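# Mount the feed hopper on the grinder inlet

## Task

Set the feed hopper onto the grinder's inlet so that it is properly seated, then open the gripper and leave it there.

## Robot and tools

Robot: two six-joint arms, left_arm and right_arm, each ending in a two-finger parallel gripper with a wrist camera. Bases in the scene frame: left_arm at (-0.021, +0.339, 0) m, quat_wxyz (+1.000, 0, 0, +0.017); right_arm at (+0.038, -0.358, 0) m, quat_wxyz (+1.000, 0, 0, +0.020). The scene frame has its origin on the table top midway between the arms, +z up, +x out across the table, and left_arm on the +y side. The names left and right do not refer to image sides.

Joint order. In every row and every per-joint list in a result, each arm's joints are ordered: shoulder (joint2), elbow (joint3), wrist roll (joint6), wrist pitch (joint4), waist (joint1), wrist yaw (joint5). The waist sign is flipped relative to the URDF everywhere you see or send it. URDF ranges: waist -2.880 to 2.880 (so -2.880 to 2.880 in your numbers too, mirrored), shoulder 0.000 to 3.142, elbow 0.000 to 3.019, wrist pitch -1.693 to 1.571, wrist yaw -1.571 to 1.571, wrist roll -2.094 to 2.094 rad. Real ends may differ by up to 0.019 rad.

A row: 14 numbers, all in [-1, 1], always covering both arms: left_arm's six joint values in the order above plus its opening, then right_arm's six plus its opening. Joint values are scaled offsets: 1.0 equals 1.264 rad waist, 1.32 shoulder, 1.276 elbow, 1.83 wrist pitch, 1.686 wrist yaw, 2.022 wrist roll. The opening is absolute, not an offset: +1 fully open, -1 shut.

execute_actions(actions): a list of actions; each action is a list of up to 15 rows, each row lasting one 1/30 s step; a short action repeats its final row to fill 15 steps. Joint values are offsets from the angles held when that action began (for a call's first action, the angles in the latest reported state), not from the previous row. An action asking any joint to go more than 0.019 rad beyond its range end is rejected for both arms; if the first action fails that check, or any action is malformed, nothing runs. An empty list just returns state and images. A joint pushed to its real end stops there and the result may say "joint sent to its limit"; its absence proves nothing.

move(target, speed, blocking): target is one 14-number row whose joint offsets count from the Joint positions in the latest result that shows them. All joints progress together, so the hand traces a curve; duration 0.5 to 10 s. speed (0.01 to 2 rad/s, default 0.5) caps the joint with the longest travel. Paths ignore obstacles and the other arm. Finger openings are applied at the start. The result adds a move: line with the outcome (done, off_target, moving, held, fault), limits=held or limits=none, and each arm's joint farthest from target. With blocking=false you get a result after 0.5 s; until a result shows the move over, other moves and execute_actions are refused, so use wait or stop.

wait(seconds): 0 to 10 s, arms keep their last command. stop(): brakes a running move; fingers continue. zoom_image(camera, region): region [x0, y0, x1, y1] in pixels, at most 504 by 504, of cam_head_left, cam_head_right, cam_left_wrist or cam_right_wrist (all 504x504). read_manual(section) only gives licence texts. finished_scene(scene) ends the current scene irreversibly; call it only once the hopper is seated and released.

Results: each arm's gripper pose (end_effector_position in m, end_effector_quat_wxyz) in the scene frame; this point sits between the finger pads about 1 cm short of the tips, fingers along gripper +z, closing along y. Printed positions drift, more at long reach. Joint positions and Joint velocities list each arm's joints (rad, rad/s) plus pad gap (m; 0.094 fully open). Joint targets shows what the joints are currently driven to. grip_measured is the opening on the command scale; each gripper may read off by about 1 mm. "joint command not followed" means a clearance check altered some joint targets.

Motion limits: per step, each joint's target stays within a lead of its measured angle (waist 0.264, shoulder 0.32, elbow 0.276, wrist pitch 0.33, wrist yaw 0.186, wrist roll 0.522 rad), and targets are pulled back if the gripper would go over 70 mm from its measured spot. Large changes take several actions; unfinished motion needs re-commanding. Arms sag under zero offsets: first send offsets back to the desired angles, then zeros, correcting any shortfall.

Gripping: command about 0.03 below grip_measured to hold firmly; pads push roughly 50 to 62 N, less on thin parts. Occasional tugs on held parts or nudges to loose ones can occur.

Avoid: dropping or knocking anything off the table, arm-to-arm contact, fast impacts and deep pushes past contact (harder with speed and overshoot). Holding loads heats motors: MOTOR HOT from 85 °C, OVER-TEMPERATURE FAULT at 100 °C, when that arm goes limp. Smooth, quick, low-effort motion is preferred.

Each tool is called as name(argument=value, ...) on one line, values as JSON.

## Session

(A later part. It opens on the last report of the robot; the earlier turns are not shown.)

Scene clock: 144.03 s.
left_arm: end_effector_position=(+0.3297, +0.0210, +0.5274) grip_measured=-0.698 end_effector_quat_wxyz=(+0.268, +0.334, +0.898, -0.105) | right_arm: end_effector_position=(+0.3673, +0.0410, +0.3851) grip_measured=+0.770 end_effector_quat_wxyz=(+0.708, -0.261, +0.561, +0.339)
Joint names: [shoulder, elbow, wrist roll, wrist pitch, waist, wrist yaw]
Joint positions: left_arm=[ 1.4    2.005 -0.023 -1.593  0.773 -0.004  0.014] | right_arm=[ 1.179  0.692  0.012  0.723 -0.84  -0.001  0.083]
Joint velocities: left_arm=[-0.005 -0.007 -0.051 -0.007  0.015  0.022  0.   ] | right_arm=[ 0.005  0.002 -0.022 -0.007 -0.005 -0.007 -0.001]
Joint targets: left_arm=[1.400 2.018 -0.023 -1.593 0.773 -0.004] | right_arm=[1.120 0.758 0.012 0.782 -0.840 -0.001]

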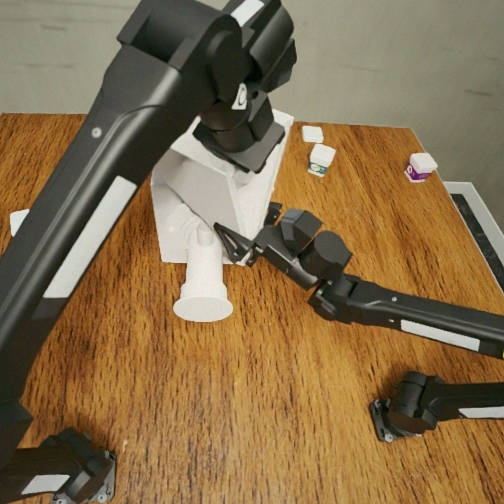

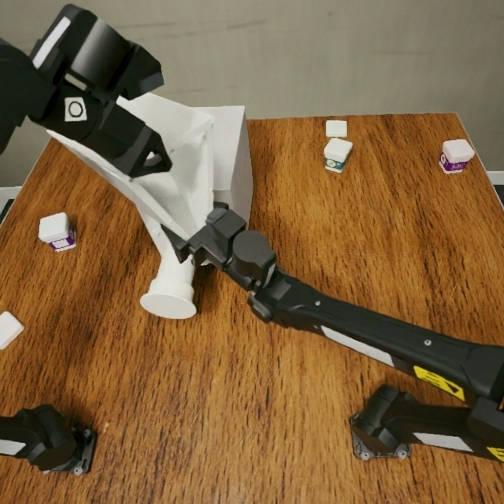

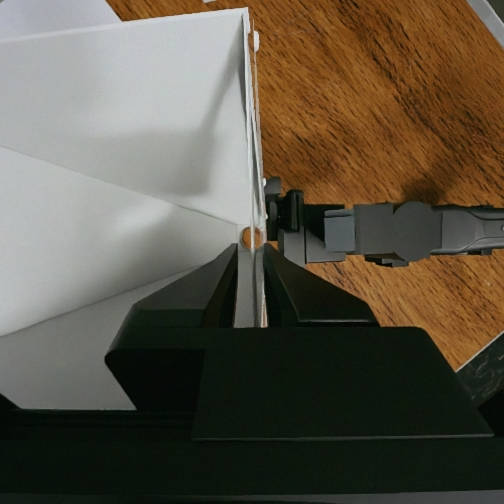

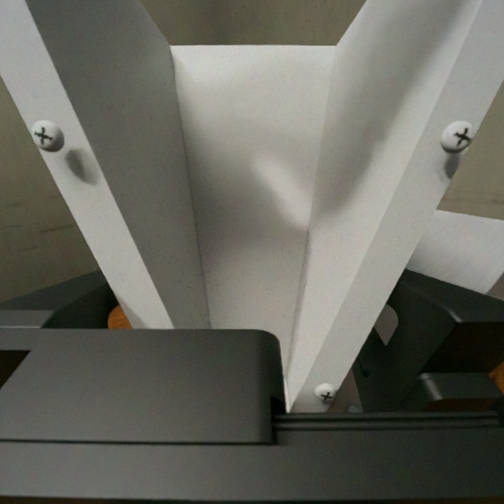

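execute_actions(actions=[[[0,0.01,0,0,0,0,-1,-0.045,0.052,0,0.032,0,0,0.55]],[[-0.02,0.05,0,0.02,0,0,-1,-0.04,0.06,0,0.032,0,0,0.55]],[[-0.02,0.095,0,0.02,0.01,0,-1,-0.03,0.085,0,0.035,0,0,0.55]],[[-0.02,0.095,0,0.02,0.01,0,-1,-0.03,0.085,0,0.035,0,0,0.55]],[[-0.025,0.05,0,0.02,0,0,-1,-0.03,0.06,0,0.025,0,0,0.55]]])

Scene clock: 154.63 s.
left_arm: end_effector_position=(+0.3255, +0.0143, +0.5446) grip_measured=-0.948 end_effector_quat_wxyz=(+0.275, +0.308, +0.900, -0.137) | right_arm: end_effector_position=(+0.3694, +0.0412, +0.3985) grip_measured=+0.770 end_effector_quat_wxyz=(+0.716, -0.254, +0.553, +0.341)
Joint names: [shoulder, elbow, wrist roll, wrist pitch, waist, wrist yaw]
Joint positions: left_arm=[ 1.403  2.045 -0.092 -1.588  0.777  0.029  0.002] | right_arm=[ 1.177  0.712  0.012  0.727 -0.84   0.006  0.083]
Joint velocities: left_arm=[ 0.005  0.012  0.066  0.002 -0.005 -0.007  0.   ] | right_arm=[ 0.005 -0.012  0.051  0.007  0.005  0.037 -0.   ]
Joint targets: left_arm=[1.370 2.109 -0.092 -1.551 0.777 0.029] | right_arm=[1.137 0.788 0.012 0.772 -0.840 0.006]

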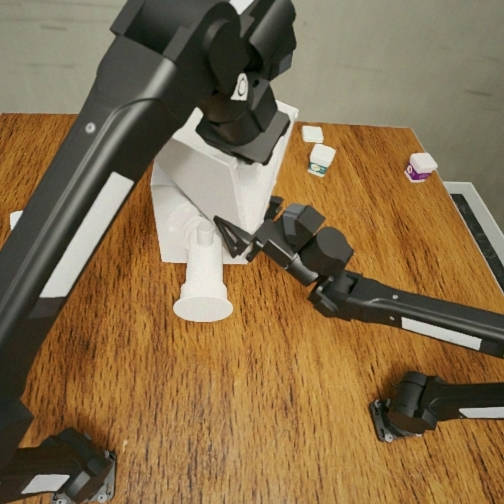

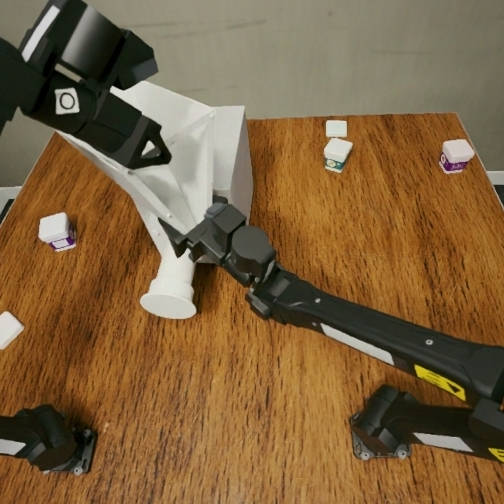

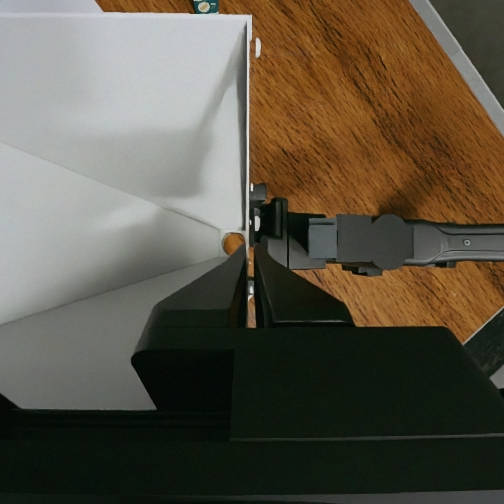

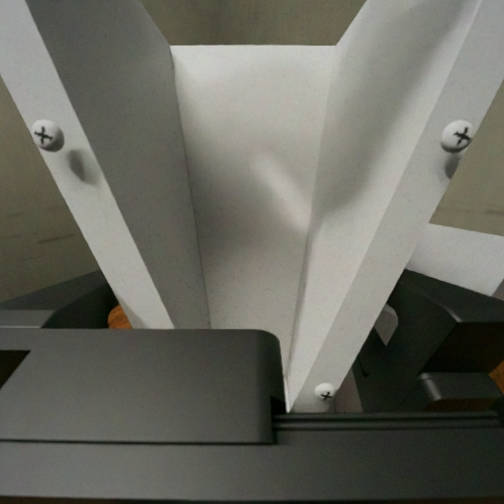

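execute_actions(actions=[[[-0.025,0.08,0.02,0.01,0.012,0,-1,-0.035,0.1,0,0.045,0,0,0.55]],[[-0.025,0.08,0.02,0.01,0.012,0,-1,-0.035,0.1,0,0.045,0,0,0.55]],[[-0.015,0.07,0.03,0.015,-0.02,0,-1,0,0.105,0,0.04,0,0,0.55]],[[-0.015,0.07,0.03,0.015,-0.02,0,-1,0,0.105,0,0.04,0,0,0.55]],[[-0.025,0.05,0,0.02,0,0,-1,-0.03,0.06,0,0.025,0,0,0.55]]])

Scene clock: 167.03 s.
left_arm: end_effector_position=(+0.3355, +0.0250, +0.5446) grip_measured=-0.948 end_effector_quat_wxyz=(+0.277, +0.313, +0.899, -0.134) | right_arm: end_effector_position=(+0.3793, +0.0515, +0.3995) grip_measured=+0.770 end_effector_quat_wxyz=(+0.717, -0.254, +0.555, +0.337)
Joint names: [shoulder, elbow, wrist roll, wrist pitch, waist, wrist yaw]
Joint positions: left_arm=[ 1.403  2.045 -0.05  -1.588  0.74   0.047  0.002] | right_arm=[ 1.216  0.747  0.008  0.727 -0.84   0.012  0.083]
Joint velocities: left_arm=[-0.005  0.017 -0.037 -0.027  0.005 -0.022  0.001] | right_arm=[-0.005 -0.002  0.051 -0.012  0.005  0.007  0.   ]
Joint targets: left_arm=[1.370 2.109 -0.047 -1.551 0.740 0.044] | right_arm=[1.176 0.824 0.008 0.773 -0.840 0.011]

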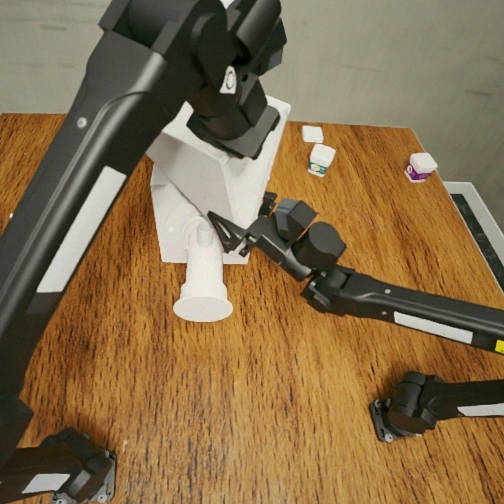

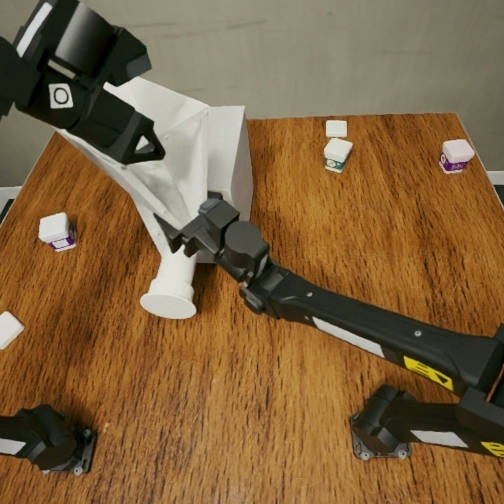

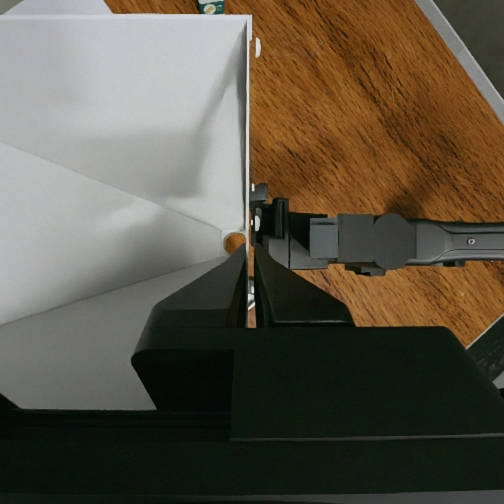

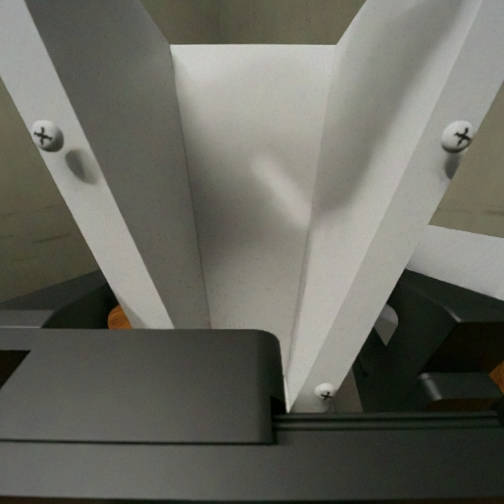

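Saturated; use the proven lift.

execute_actions(actions=[[[-0.025,0.1,0.01,0.01,0,0,-1,-0.025,0.085,0,0.02,0,0,0.55]],[[-0.025,0.1,0.01,0.01,0,0,-1,-0.025,0.085,0,0.02,0,0,0.55]],[[-0.025,0.1,0.01,0.01,0,0,-1,-0.025,0.085,0,0.02,0,0,0.55]],[[-0.025,0.05,0,0.02,0,0,-1,-0.03,0.06,0,0.025,0,0,0.55]]])

Scene clock: 175.87 s.
left_arm: end_effector_position=(+0.3337, +0.0257, +0.5702) grip_measured=-0.948 end_effector_quat_wxyz=(+0.300, +0.324, +0.886, -0.138) | right_arm: end_effector_position=(+0.3833, +0.0540, +0.4268) grip_measured=+0.770 end_effector_quat_wxyz=(+0.734, -0.248, +0.537, +0.334)
Joint names: [shoulder, elbow, wrist roll, wrist pitch, waist, wrist yaw]
Joint positions: left_arm=[ 1.413  2.117 -0.022 -1.602  0.741  0.047  0.002] | right_arm=[ 1.216  0.794 -0.011  0.727 -0.84   0.02   0.083]
Joint velocities: left_arm=[-0.015 -0.002  0.007 -0.002  0.015  0.022  0.   ] | right_arm=[ 0.005  0.007  0.051 -0.012  0.015 -0.007 -0.001]
Joint targets: left_arm=[1.380 2.180 -0.022 -1.566 0.741 0.047] | right_arm=[1.176 0.871 -0.009 0.773 -0.840 0.018]

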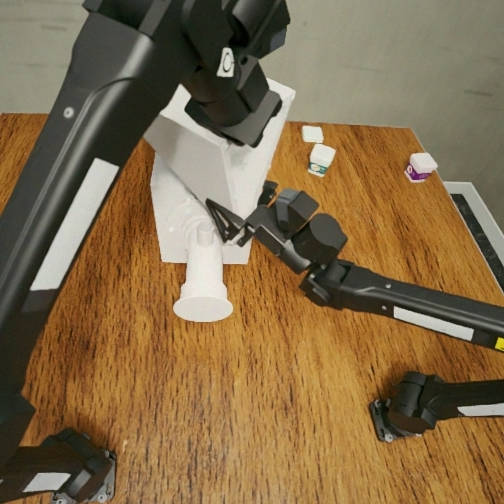

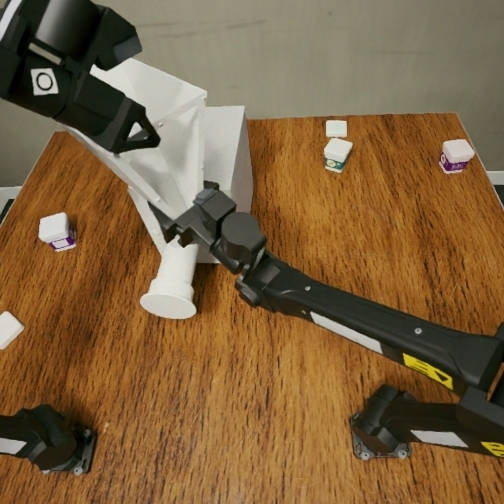

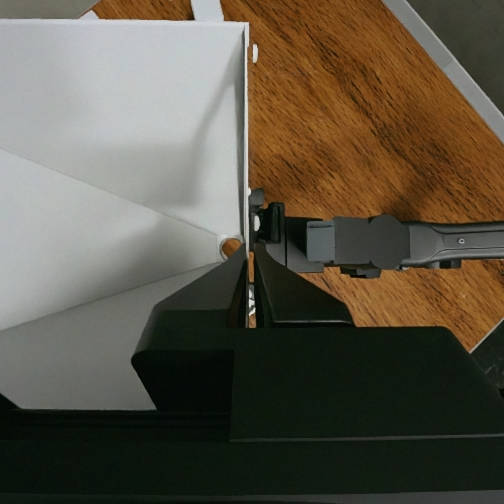

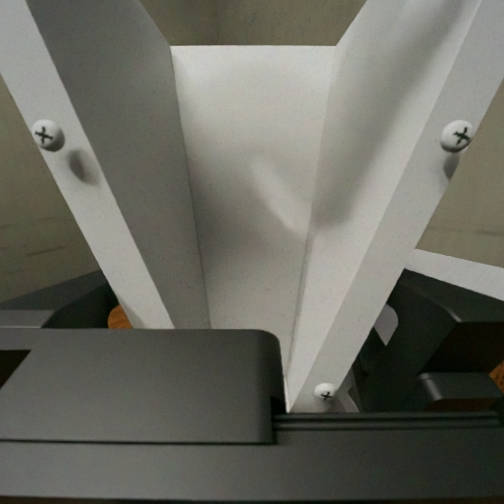

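execute_actions(actions=[[[-0.035,0.06,0.03,0,-0.022,0,-1,0,0.1,0.01,0.03,-0.01,-0.01,0.55]],[[-0.035,0.06,0.03,0,-0.022,0,-1,0,0.1,0.01,0.03,-0.01,-0.01,0.55]],[[-0.03,0.06,0.03,0.01,-0.022,0,-1,0,0.1,0,0.03,0,-0.01,0.55]],[[-0.03,0.06,0.03,0.01,-0.022,0,-1,0,0.1,0,0.03,0,-0.01,0.55]],[[-0.025,0.05,0,0.015,0,0,-1,-0.03,0.06,0,0.025,0,0,0.55]]])

zoom_image(camera="cam_left_wrist", region=[205,220,265,280])

Scene clock: 184.77 s.
left_arm: end_effector_position=(+0.3528, +0.0550, +0.5691) grip_measured=-0.949 end_effector_quat_wxyz=(+0.301, +0.308, +0.894, -0.124) | right_arm: end_effector_position=(+0.4004, +0.0847, +0.4265) grip_measured=+0.770 end_effector_quat_wxyz=(+0.726, -0.258, +0.536, +0.345)
Joint names: [shoulder, elbow, wrist roll, wrist pitch, waist, wrist yaw]
Joint positions: left_arm=[ 1.41   2.117  0.015 -1.617  0.663  0.059  0.002] | right_arm=[ 1.308  0.878 -0.002  0.727 -0.842 -0.009  0.083]
Joint velocities: left_arm=[-0.024 -0.007  0.022 -0.017  0.005  0.022  0.   ] | right_arm=[ 0.005 -0.017  0.037  0.002  0.005 -0.022  0.001]
Joint targets: left_arm=[1.377 2.180 0.021 -1.589 0.663 0.058] | right_arm=[1.268 0.955 -0.002 0.773 -0.842 -0.010]

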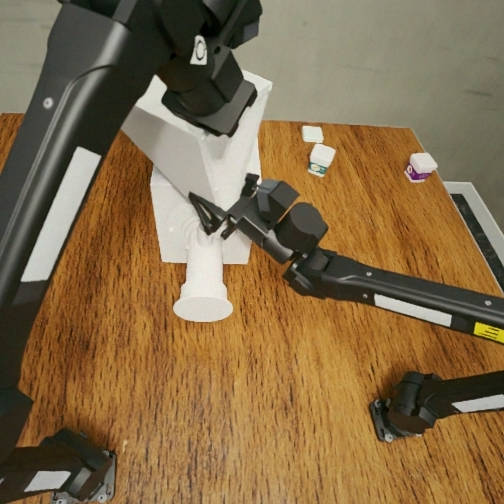

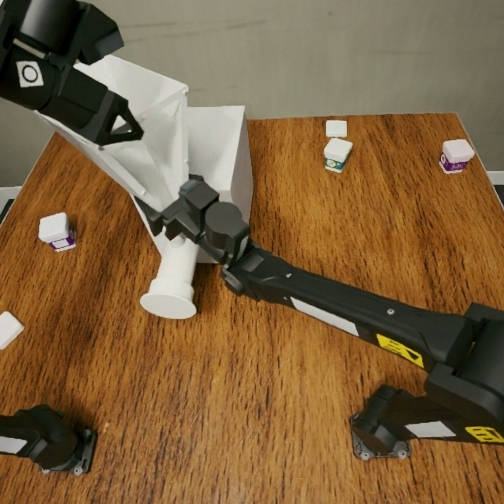

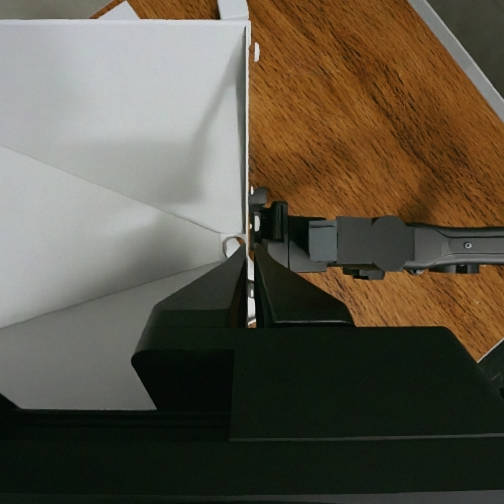

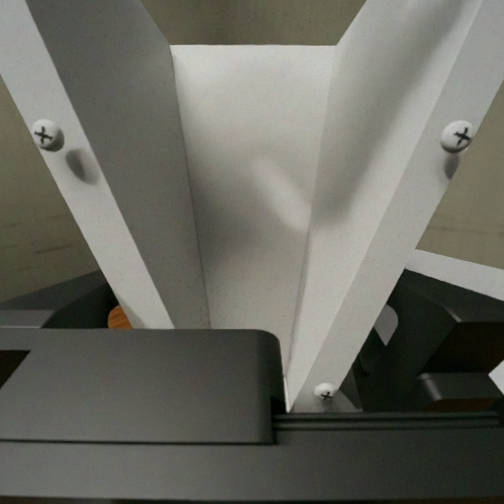

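Region (205, 220, 265, 280) of cam_left_wrist's 504x504 image, scaled by 8.400, with more detail than that image has.

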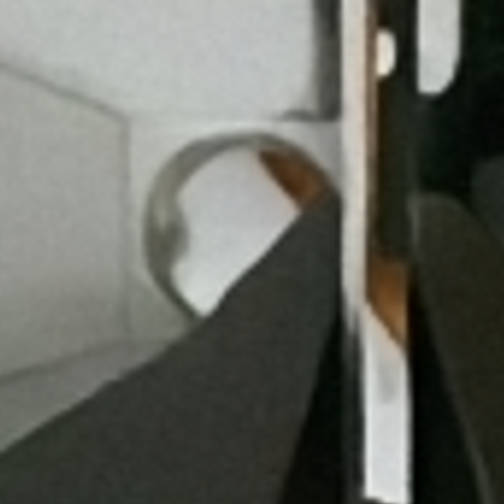

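execute_actions(actions=[[[-0.025,0.065,0.03,-0.01,-0.018,0,-1,0,0.105,0,0.03,0,0,0.55]],[[-0.025,0.065,0.03,-0.01,-0.018,0,-1,0,0.105,0,0.03,0,0,0.55]],[[-0.025,0.05,0,0.015,0,0,-1,-0.03,0.06,0,0.025,0,0,0.55]]])

zoom_image(camera="cam_left_wrist", region=[205,220,265,280])

Scene clock: 193.27 s.
left_arm: end_effector_position=(+0.3589, +0.0696, +0.5687) grip_measured=-0.949 end_effector_quat_wxyz=(+0.297, +0.301, +0.898, -0.119) | right_arm: end_effector_position=(+0.4069, +0.0991, +0.4267) grip_measured=+0.770 end_effector_quat_wxyz=(+0.724, -0.263, +0.534, +0.349)
Joint names: [shoulder, elbow, wrist roll, wrist pitch, waist, wrist yaw]
Joint positions: left_arm=[ 1.41   2.121  0.033 -1.634  0.626  0.069  0.002] | right_arm=[ 1.348  0.917 -0.003  0.727 -0.846 -0.019  0.083]
Joint velocities: left_arm=[ 0.005 -0.017  0.022 -0.017  0.005  0.037  0.001] | right_arm=[-0.005  0.012 -0.037  0.007  0.024 -0.081 -0.   ]
Joint targets: left_arm=[1.377 2.185 0.041 -1.608 0.626 0.068] | right_arm=[1.309 0.994 -0.005 0.773 -0.846 -0.016]

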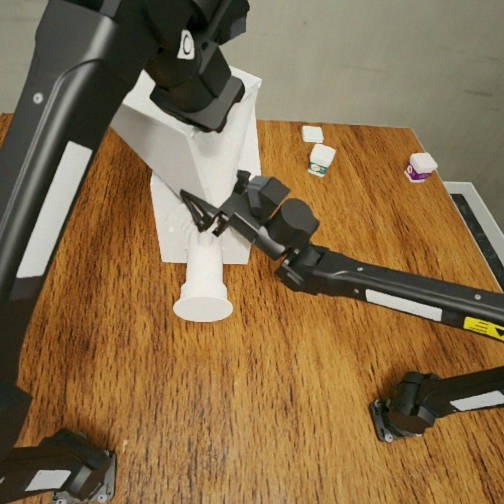

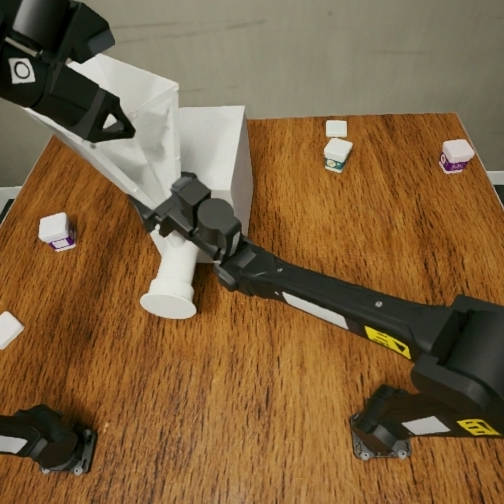

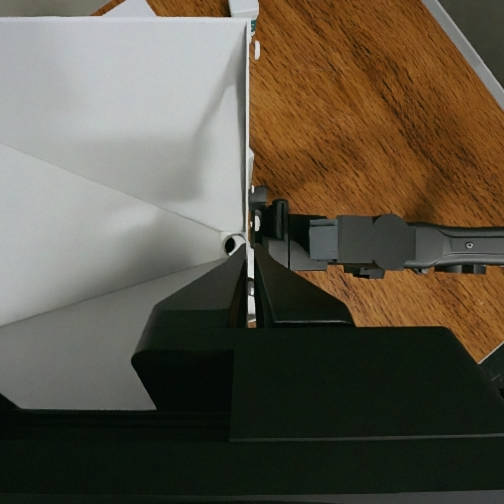

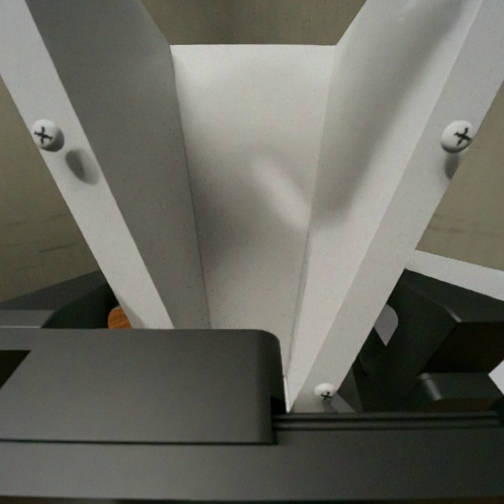

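Region (205, 220, 265, 280) of cam_left_wrist's 504x504 image, scaled by 8.400, with more detail than that image has.

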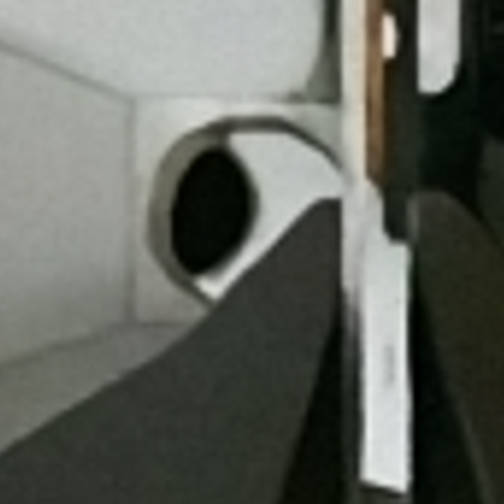

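About 12 mm more.

execute_actions(actions=[[[-0.015,0.06,0.03,0,-0.016,0,-1,0,0.105,0,0.03,0,0,0.55]],[[-0.015,0.055,0.03,0,-0.012,0,-1,-0.005,0.095,0,0.035,0,0,0.55]],[[-0.025,0.05,0,0.015,0,0,-1,-0.03,0.06,0,0.025,0,0,0.55]]])

zoom_image(camera="cam_left_wrist", region=[205,220,265,280])

Scene clock: 200.37 s.
left_arm: end_effector_position=(+0.3657, +0.0780, +0.5680) grip_measured=-0.949 end_effector_quat_wxyz=(+0.297, +0.298, +0.899, -0.117) | right_arm: end_effector_position=(+0.4131, +0.1085, +0.4261) grip_measured=+0.770 end_effector_quat_wxyz=(+0.722, -0.264, +0.534, +0.352)
Joint names: [shoulder, elbow, wrist roll, wrist pitch, waist, wrist yaw]
Joint positions: left_arm=[ 1.412  2.121  0.05  -1.634  0.599  0.079  0.002] | right_arm=[ 1.378  0.945  0.002  0.727 -0.846 -0.025  0.083]
Joint velocities: left_arm=[-0.015 -0.007 -0.022 -0.002  0.015 -0.037 -0.001] | right_arm=[-0.005  0.002  0.066  0.002  0.024  0.022 -0.   ]
Joint targets: left_arm=[1.379 2.185 0.058 -1.607 0.599 0.078] | right_arm=[1.338 1.021 -0.000 0.773 -0.846 -0.023]

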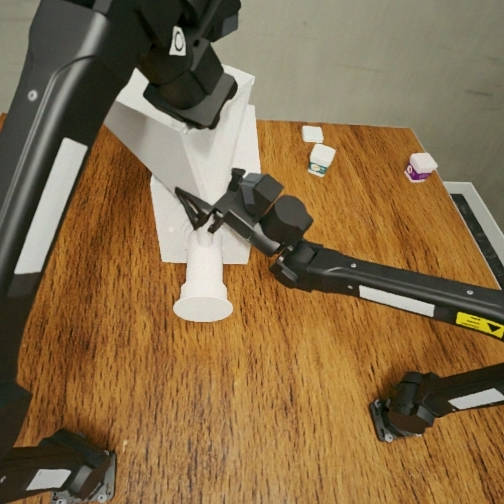

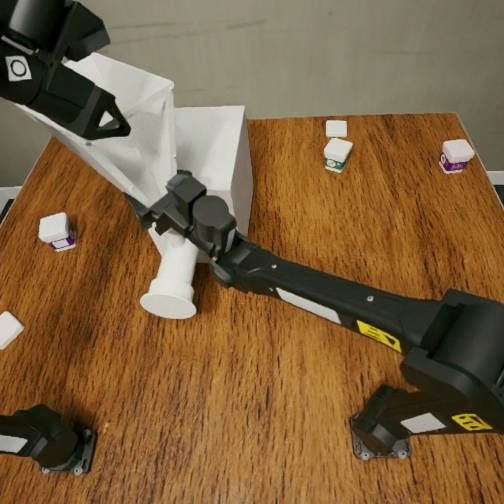

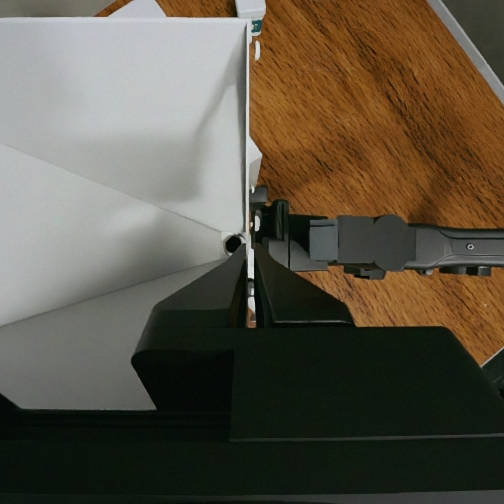

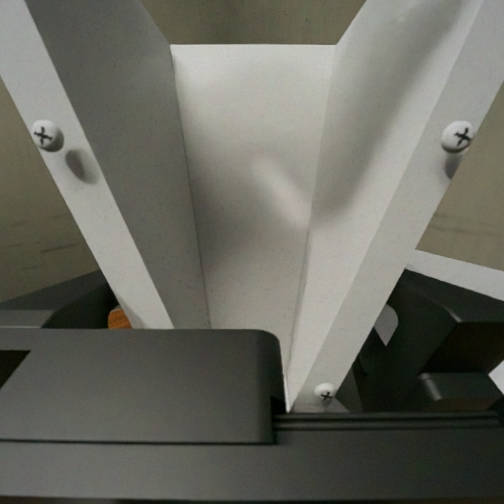

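Region (205, 220, 265, 280) of cam_left_wrist's 504x504 image, scaled by 8.400, with more detail than that image has.

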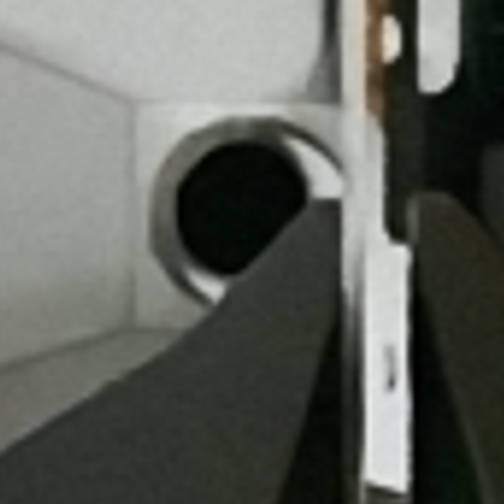

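execute_actions(actions=[[[-0.008,0.02,0.02,0.02,-0.006,0,-1,0,0.05,0,0.065,0.011,0,0.55]],[[-0.025,0.05,0,0.015,0,0,-1,-0.03,0.06,0,0.025,0,0,0.55]]])

zoom_image(camera="cam_left_wrist", region=[205,220,265,280])

Scene clock: 210.77 s.
left_arm: end_effector_position=(+0.3703, +0.0761, +0.5637) grip_measured=-0.949 end_effector_quat_wxyz=(+0.294, +0.304, +0.899, -0.114) | right_arm: end_effector_position=(+0.4181, +0.1089, +0.4230) grip_measured=+0.770 end_effector_quat_wxyz=(+0.727, -0.257, +0.529, +0.355)
Joint names: [shoulder, elbow, wrist roll, wrist pitch, waist, wrist yaw]
Joint positions: left_arm=[ 1.422  2.121  0.062 -1.632  0.597  0.08   0.002] | right_arm=[ 1.4    0.945  0.01   0.768 -0.84  -0.024  0.083]
Joint velocities: left_arm=[-0.005 -0.002 -0.022 -0.007  0.015 -0.037  0.   ] | right_arm=[-0.015 -0.002 -0.037 -0.002  0.024  0.022 -0.002]
Joint targets: left_arm=[1.389 2.185 0.063 -1.605 0.597 0.080] | right_arm=[1.360 1.021 0.009 0.814 -0.840 -0.024]

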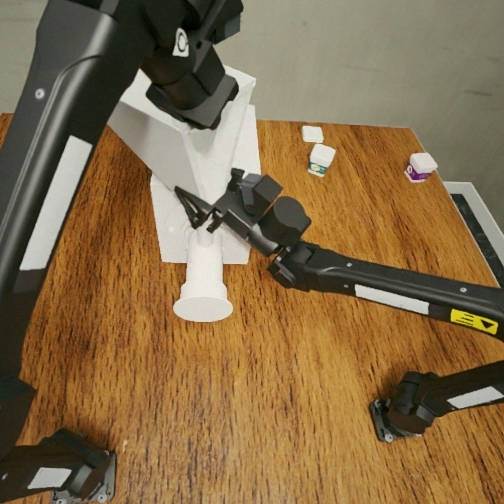

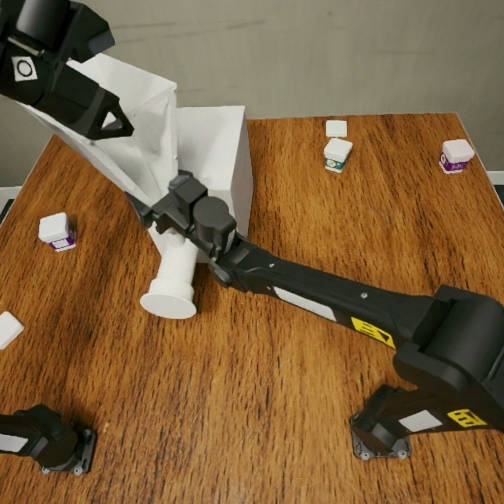

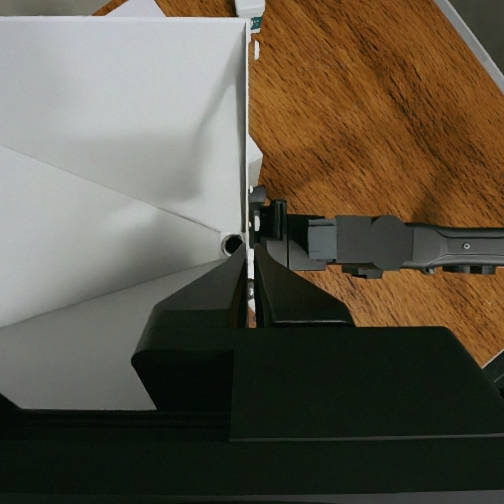

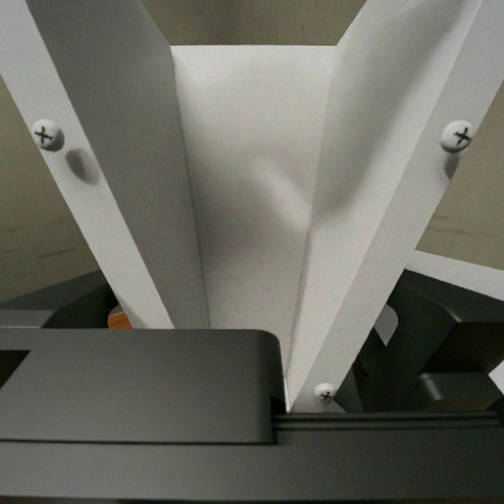

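Region (205, 220, 265, 280) of cam_left_wrist's 504x504 image, scaled by 8.400, with more detail than that image has.

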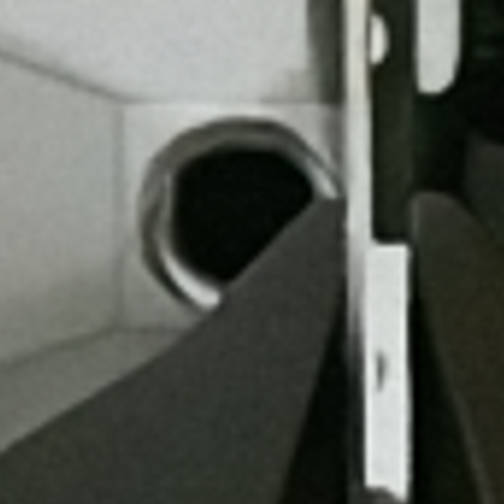

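Well centred. Descend.

execute_actions(actions=[[[-0.025,-0.005,0,0.025,0,0,-1,-0.018,0.012,0,0.055,0,0,0.55]],[[-0.025,-0.005,0,0.025,0,0,-1,-0.018,0.012,0,0.055,0,0,0.55]],[[-0.025,0.04,0,0.015,0,0,-1,-0.03,0.05,0,0.025,0,0,0.55]]])

zoom_image(camera="cam_left_wrist", region=[205,220,265,280])

Scene clock: 218.47 s.
left_arm: end_effector_position=(+0.3692, +0.0734, +0.5579) grip_measured=-0.949 end_effector_quat_wxyz=(+0.293, +0.305, +0.898, -0.119) | right_arm: end_effector_position=(+0.4168, +0.1068, +0.4171) grip_measured=+0.769 end_effector_quat_wxyz=(+0.728, -0.255, +0.528, +0.356)
Joint names: [shoulder, elbow, wrist roll, wrist pitch, waist, wrist yaw]
Joint positions: left_arm=[ 1.411  2.089  0.061 -1.611  0.6    0.088  0.002] | right_arm=[ 1.404  0.928  0.013  0.794 -0.84  -0.022  0.083]
Joint velocities: left_arm=[-0.005  0.002 -0.007 -0.002  0.015 -0.007 -0.   ] | right_arm=[-0.015 -0.002 -0.007  0.007 -0.005 -0.007  0.   ]
Joint targets: left_arm=[1.378 2.140 0.061 -1.584 0.600 0.088] | right_arm=[1.364 0.992 0.013 0.839 -0.840 -0.022]

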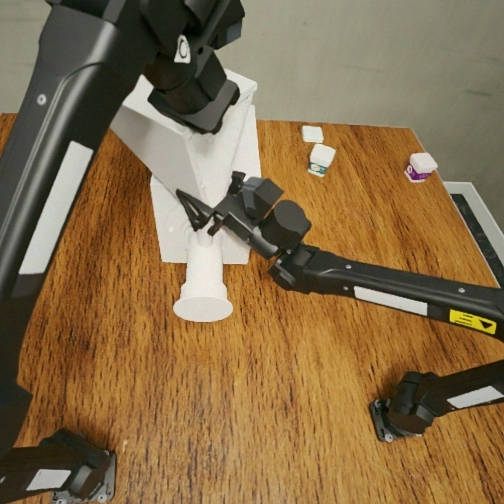

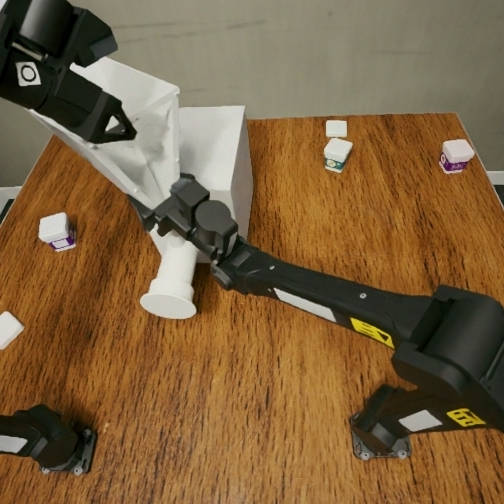

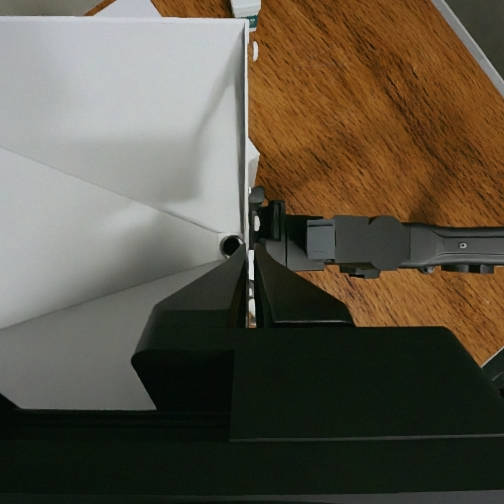

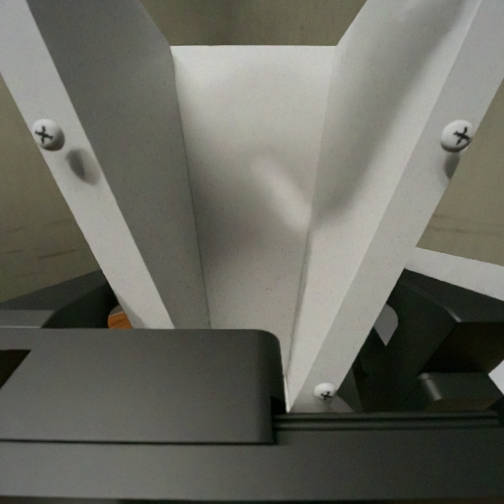

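Region (205, 220, 265, 280) of cam_left_wrist's 504x504 image, scaled by 8.400, with more detail than that image has.

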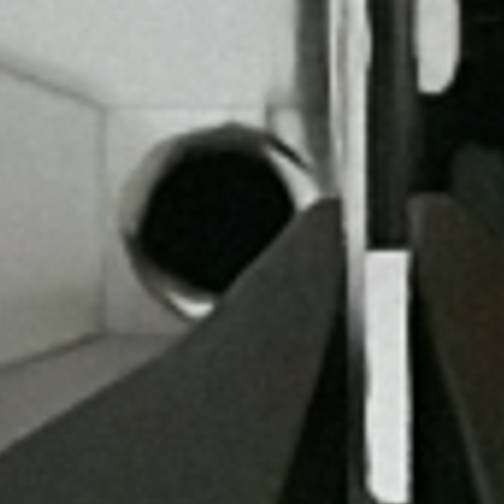

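Short by ~3 mm.

execute_actions(actions=[[[-0.015,0.06,0.02,0.015,-0.014,0,-1,-0.006,0.075,0,0.04,0.006,0,0.55]],[[-0.015,0,0,0.02,0,0,-1,-0.008,0.02,0,0.05,0,0,0.55]],[[-0.025,0.04,0,0.015,0,0,-1,-0.03,0.05,0,0.025,0,0,0.55]]])

zoom_image(camera="cam_left_wrist", region=[205,220,265,280])

Scene clock: 231.53 s.
left_arm: end_effector_position=(+0.3688, +0.0733, +0.5579) grip_measured=-0.949 end_effector_quat_wxyz=(+0.294, +0.309, +0.897, -0.118) | right_arm: end_effector_position=(+0.4170, +0.1070, +0.4170) grip_measured=+0.769 end_effector_quat_wxyz=(+0.728, -0.255, +0.527, +0.356)
Joint names: [shoulder, elbow, wrist roll, wrist pitch, waist, wrist yaw]
Joint positions: left_arm=[ 1.409  2.086  0.068 -1.609  0.601  0.089  0.002] | right_arm=[ 1.406  0.928  0.012  0.798 -0.84  -0.022  0.083]
Joint velocities: left_arm=[ 0.015 -0.007 -0.051 -0.002  0.015 -0.066 -0.001] | right_arm=[-0.005  0.012 -0.081  0.002  0.005  0.022  0.   ]
Joint targets: left_arm=[1.377 2.137 0.068 -1.581 0.601 0.089] | right_arm=[1.366 0.992 0.013 0.844 -0.840 -0.022]

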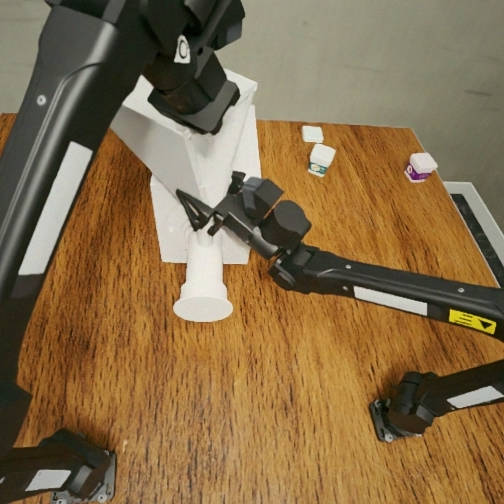

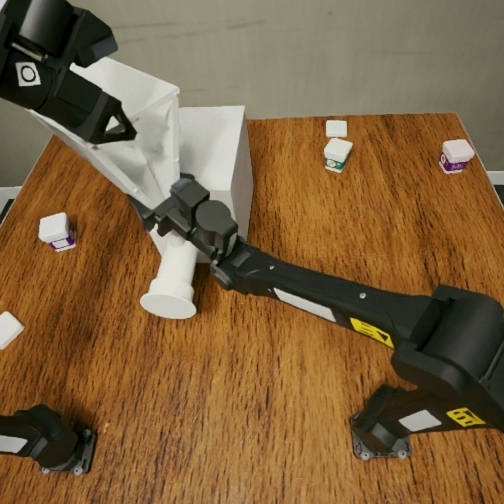

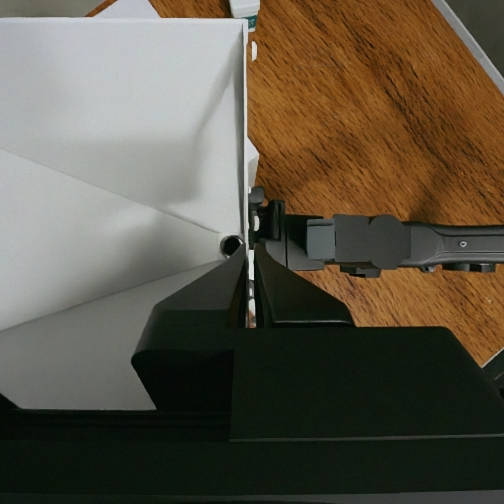

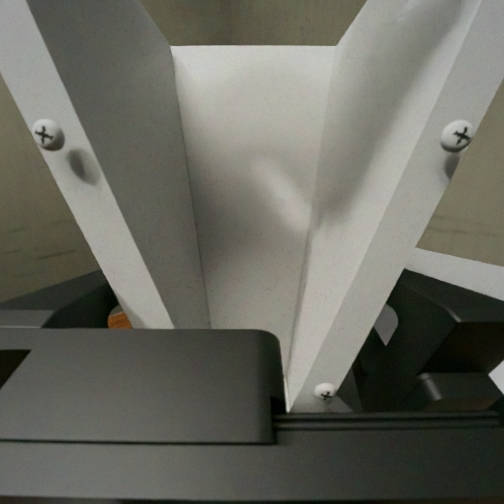

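Region (205, 220, 265, 280) of cam_left_wrist's 504x504 image, scaled by 8.400, with more detail than that image has.

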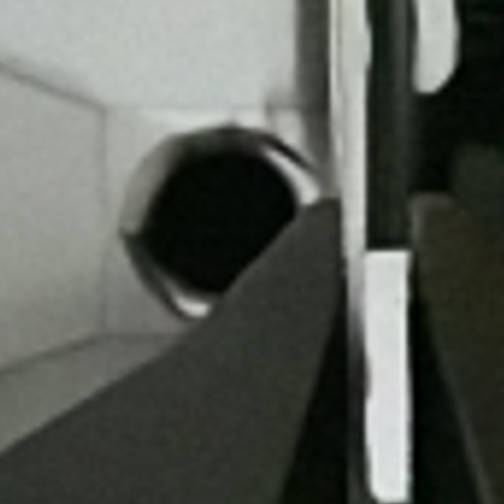

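Resting on rim; unload more.

execute_actions(actions=[[[-0.01,0.08,0.02,0.015,-0.012,0,-1,-0.008,0.092,0,0.025,0.009,0,0.55]],[[-0.025,0.04,0,0.015,0,0,-1,-0.03,0.05,0,0.025,0,0,0.55]]])

zoom_image(camera="cam_left_wrist", region=[205,220,265,280])

Scene clock: 238.13 s.
left_arm: end_effector_position=(+0.3735, +0.0742, +0.5590) grip_measured=-0.949 end_effector_quat_wxyz=(+0.297, +0.311, +0.896, -0.115) | right_arm: end_effector_position=(+0.4222, +0.1081, +0.4180) grip_measured=+0.769 end_effector_quat_wxyz=(+0.730, -0.253, +0.527, +0.353)
Joint names: [shoulder, elbow, wrist roll, wrist pitch, waist, wrist yaw]
Joint positions: left_arm=[ 1.418  2.098  0.08  -1.609  0.594  0.088  0.002] | right_arm=[ 1.416  0.94   0.01   0.798 -0.835 -0.02   0.083]
Joint velocities: left_arm=[-0.015 -0.007 -0.022 -0.002  0.005  0.051  0.001] | right_arm=[ 0.005  0.007  0.007 -0.017  0.015 -0.125 -0.   ]
Joint targets: left_arm=[1.385 2.149 0.081 -1.581 0.594 0.088] | right_arm=[1.376 1.004 0.010 0.844 -0.835 -0.020]

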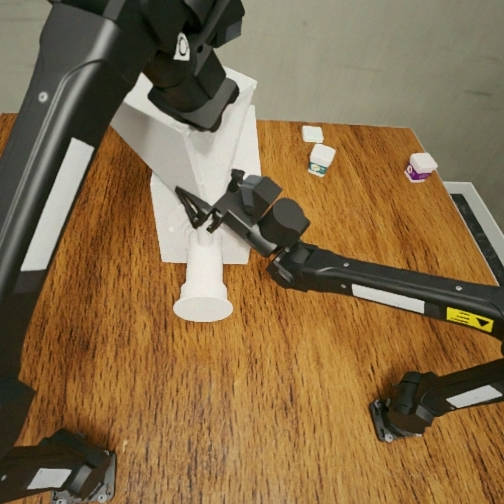

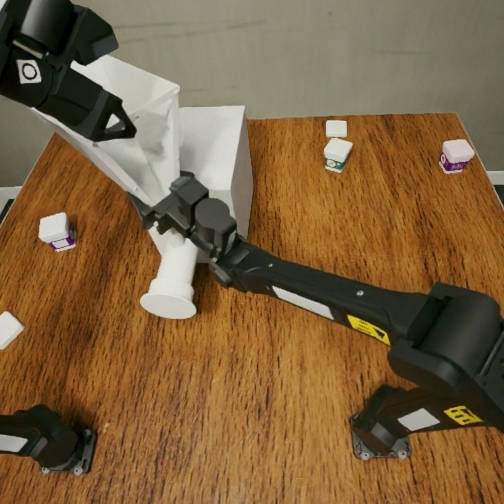

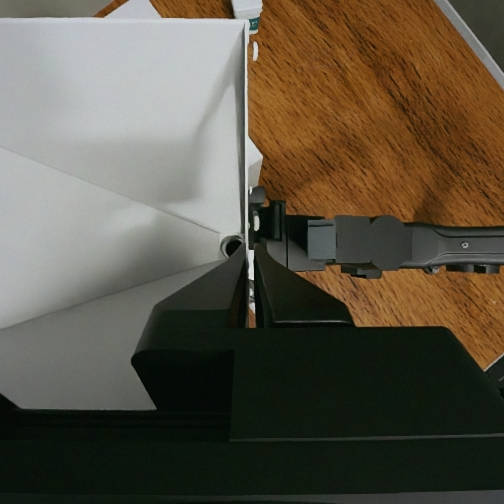

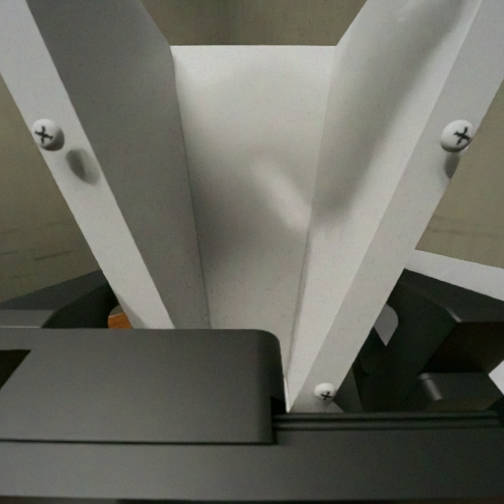

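Region (205, 220, 265, 280) of cam_left_wrist's 504x504 image, scaled by 8.400, with more detail than that image has.

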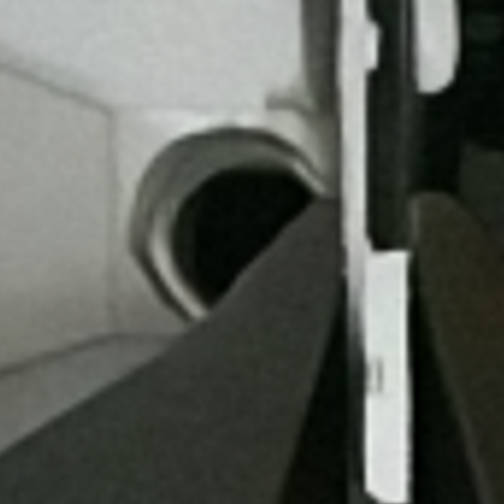

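Probably overshot by ~2 mm; bias back while descending.

execute_actions(actions=[[[-0.035,0.025,0,0.01,0.004,0,-1,-0.03,0.03,0,0.03,-0.01,0,0.55]],[[-0.022,-0.005,0,0.02,0,0,-1,-0.018,0.012,0,0.04,-0.005,0,0.55]],[[-0.025,0.04,0,0.015,0,0,-1,-0.03,0.05,0,0.025,0,0,0.55]]])

zoom_image(camera="cam_left_wrist", region=[205,220,265,280])

Scene clock: 245.27 s.
left_arm: end_effector_position=(+0.3733, +0.0742, +0.5572) grip_measured=-0.949 end_effector_quat_wxyz=(+0.296, +0.310, +0.896, -0.116) | right_arm: end_effector_position=(+0.4220, +0.1076, +0.4162) grip_measured=+0.769 end_effector_quat_wxyz=(+0.730, -0.253, +0.528, +0.352)
Joint names: [shoulder, elbow, wrist roll, wrist pitch, waist, wrist yaw]
Joint positions: left_arm=[ 1.414  2.088  0.078 -1.603  0.594  0.088  0.002] | right_arm=[ 1.416  0.936  0.009  0.799 -0.835 -0.019  0.083]
Joint velocities: left_arm=[-0.024  0.007 -0.022  0.007 -0.005 -0.022 -0.   ] | right_arm=[-0.005 -0.022  0.022 -0.007  0.005  0.007 -0.001]
Joint targets: left_arm=[1.381 2.139 0.078 -1.575 0.594 0.088] | right_arm=[1.376 1.000 0.010 0.845 -0.835 -0.019]

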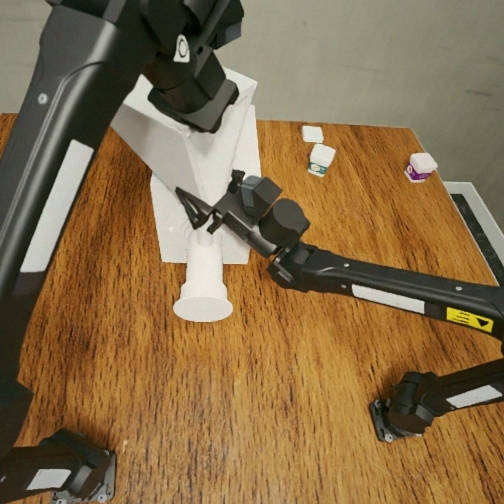

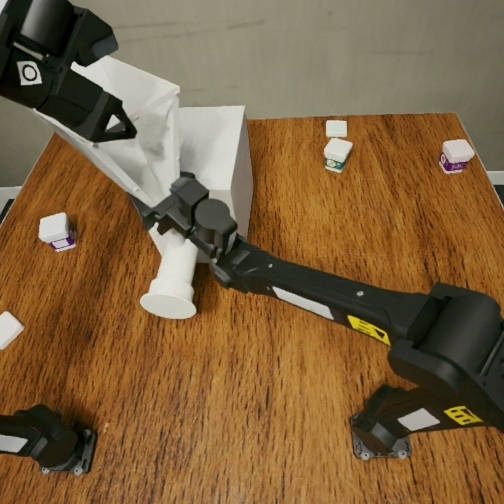

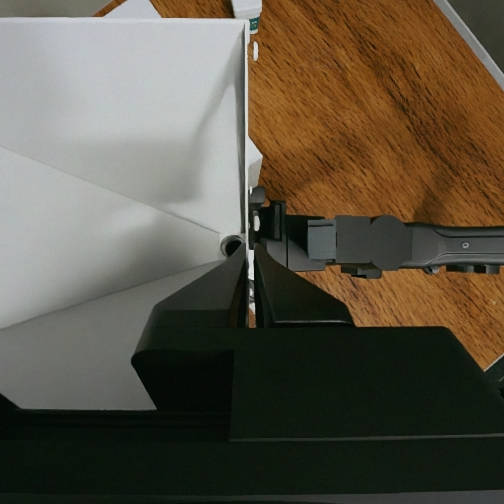

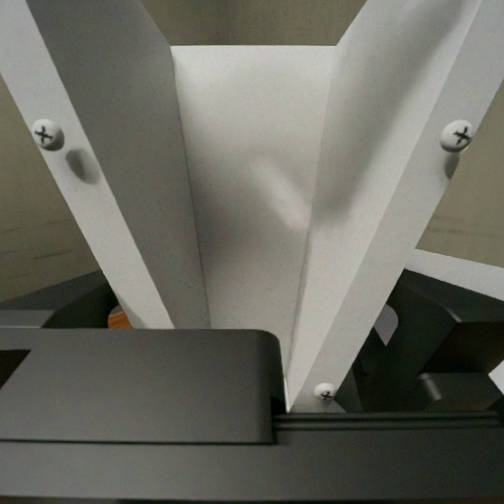

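Region (205, 220, 265, 280) of cam_left_wrist's 504x504 image, scaled by 8.400, with more detail than that image has.

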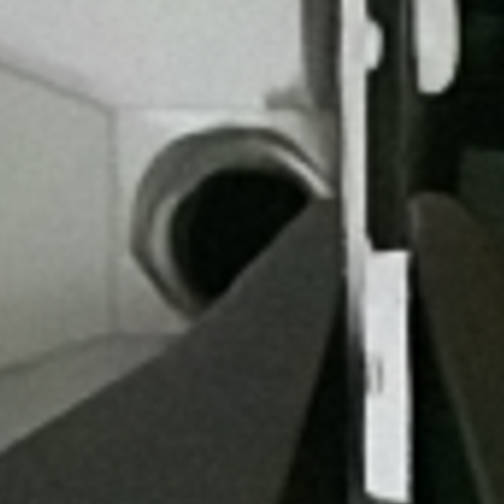

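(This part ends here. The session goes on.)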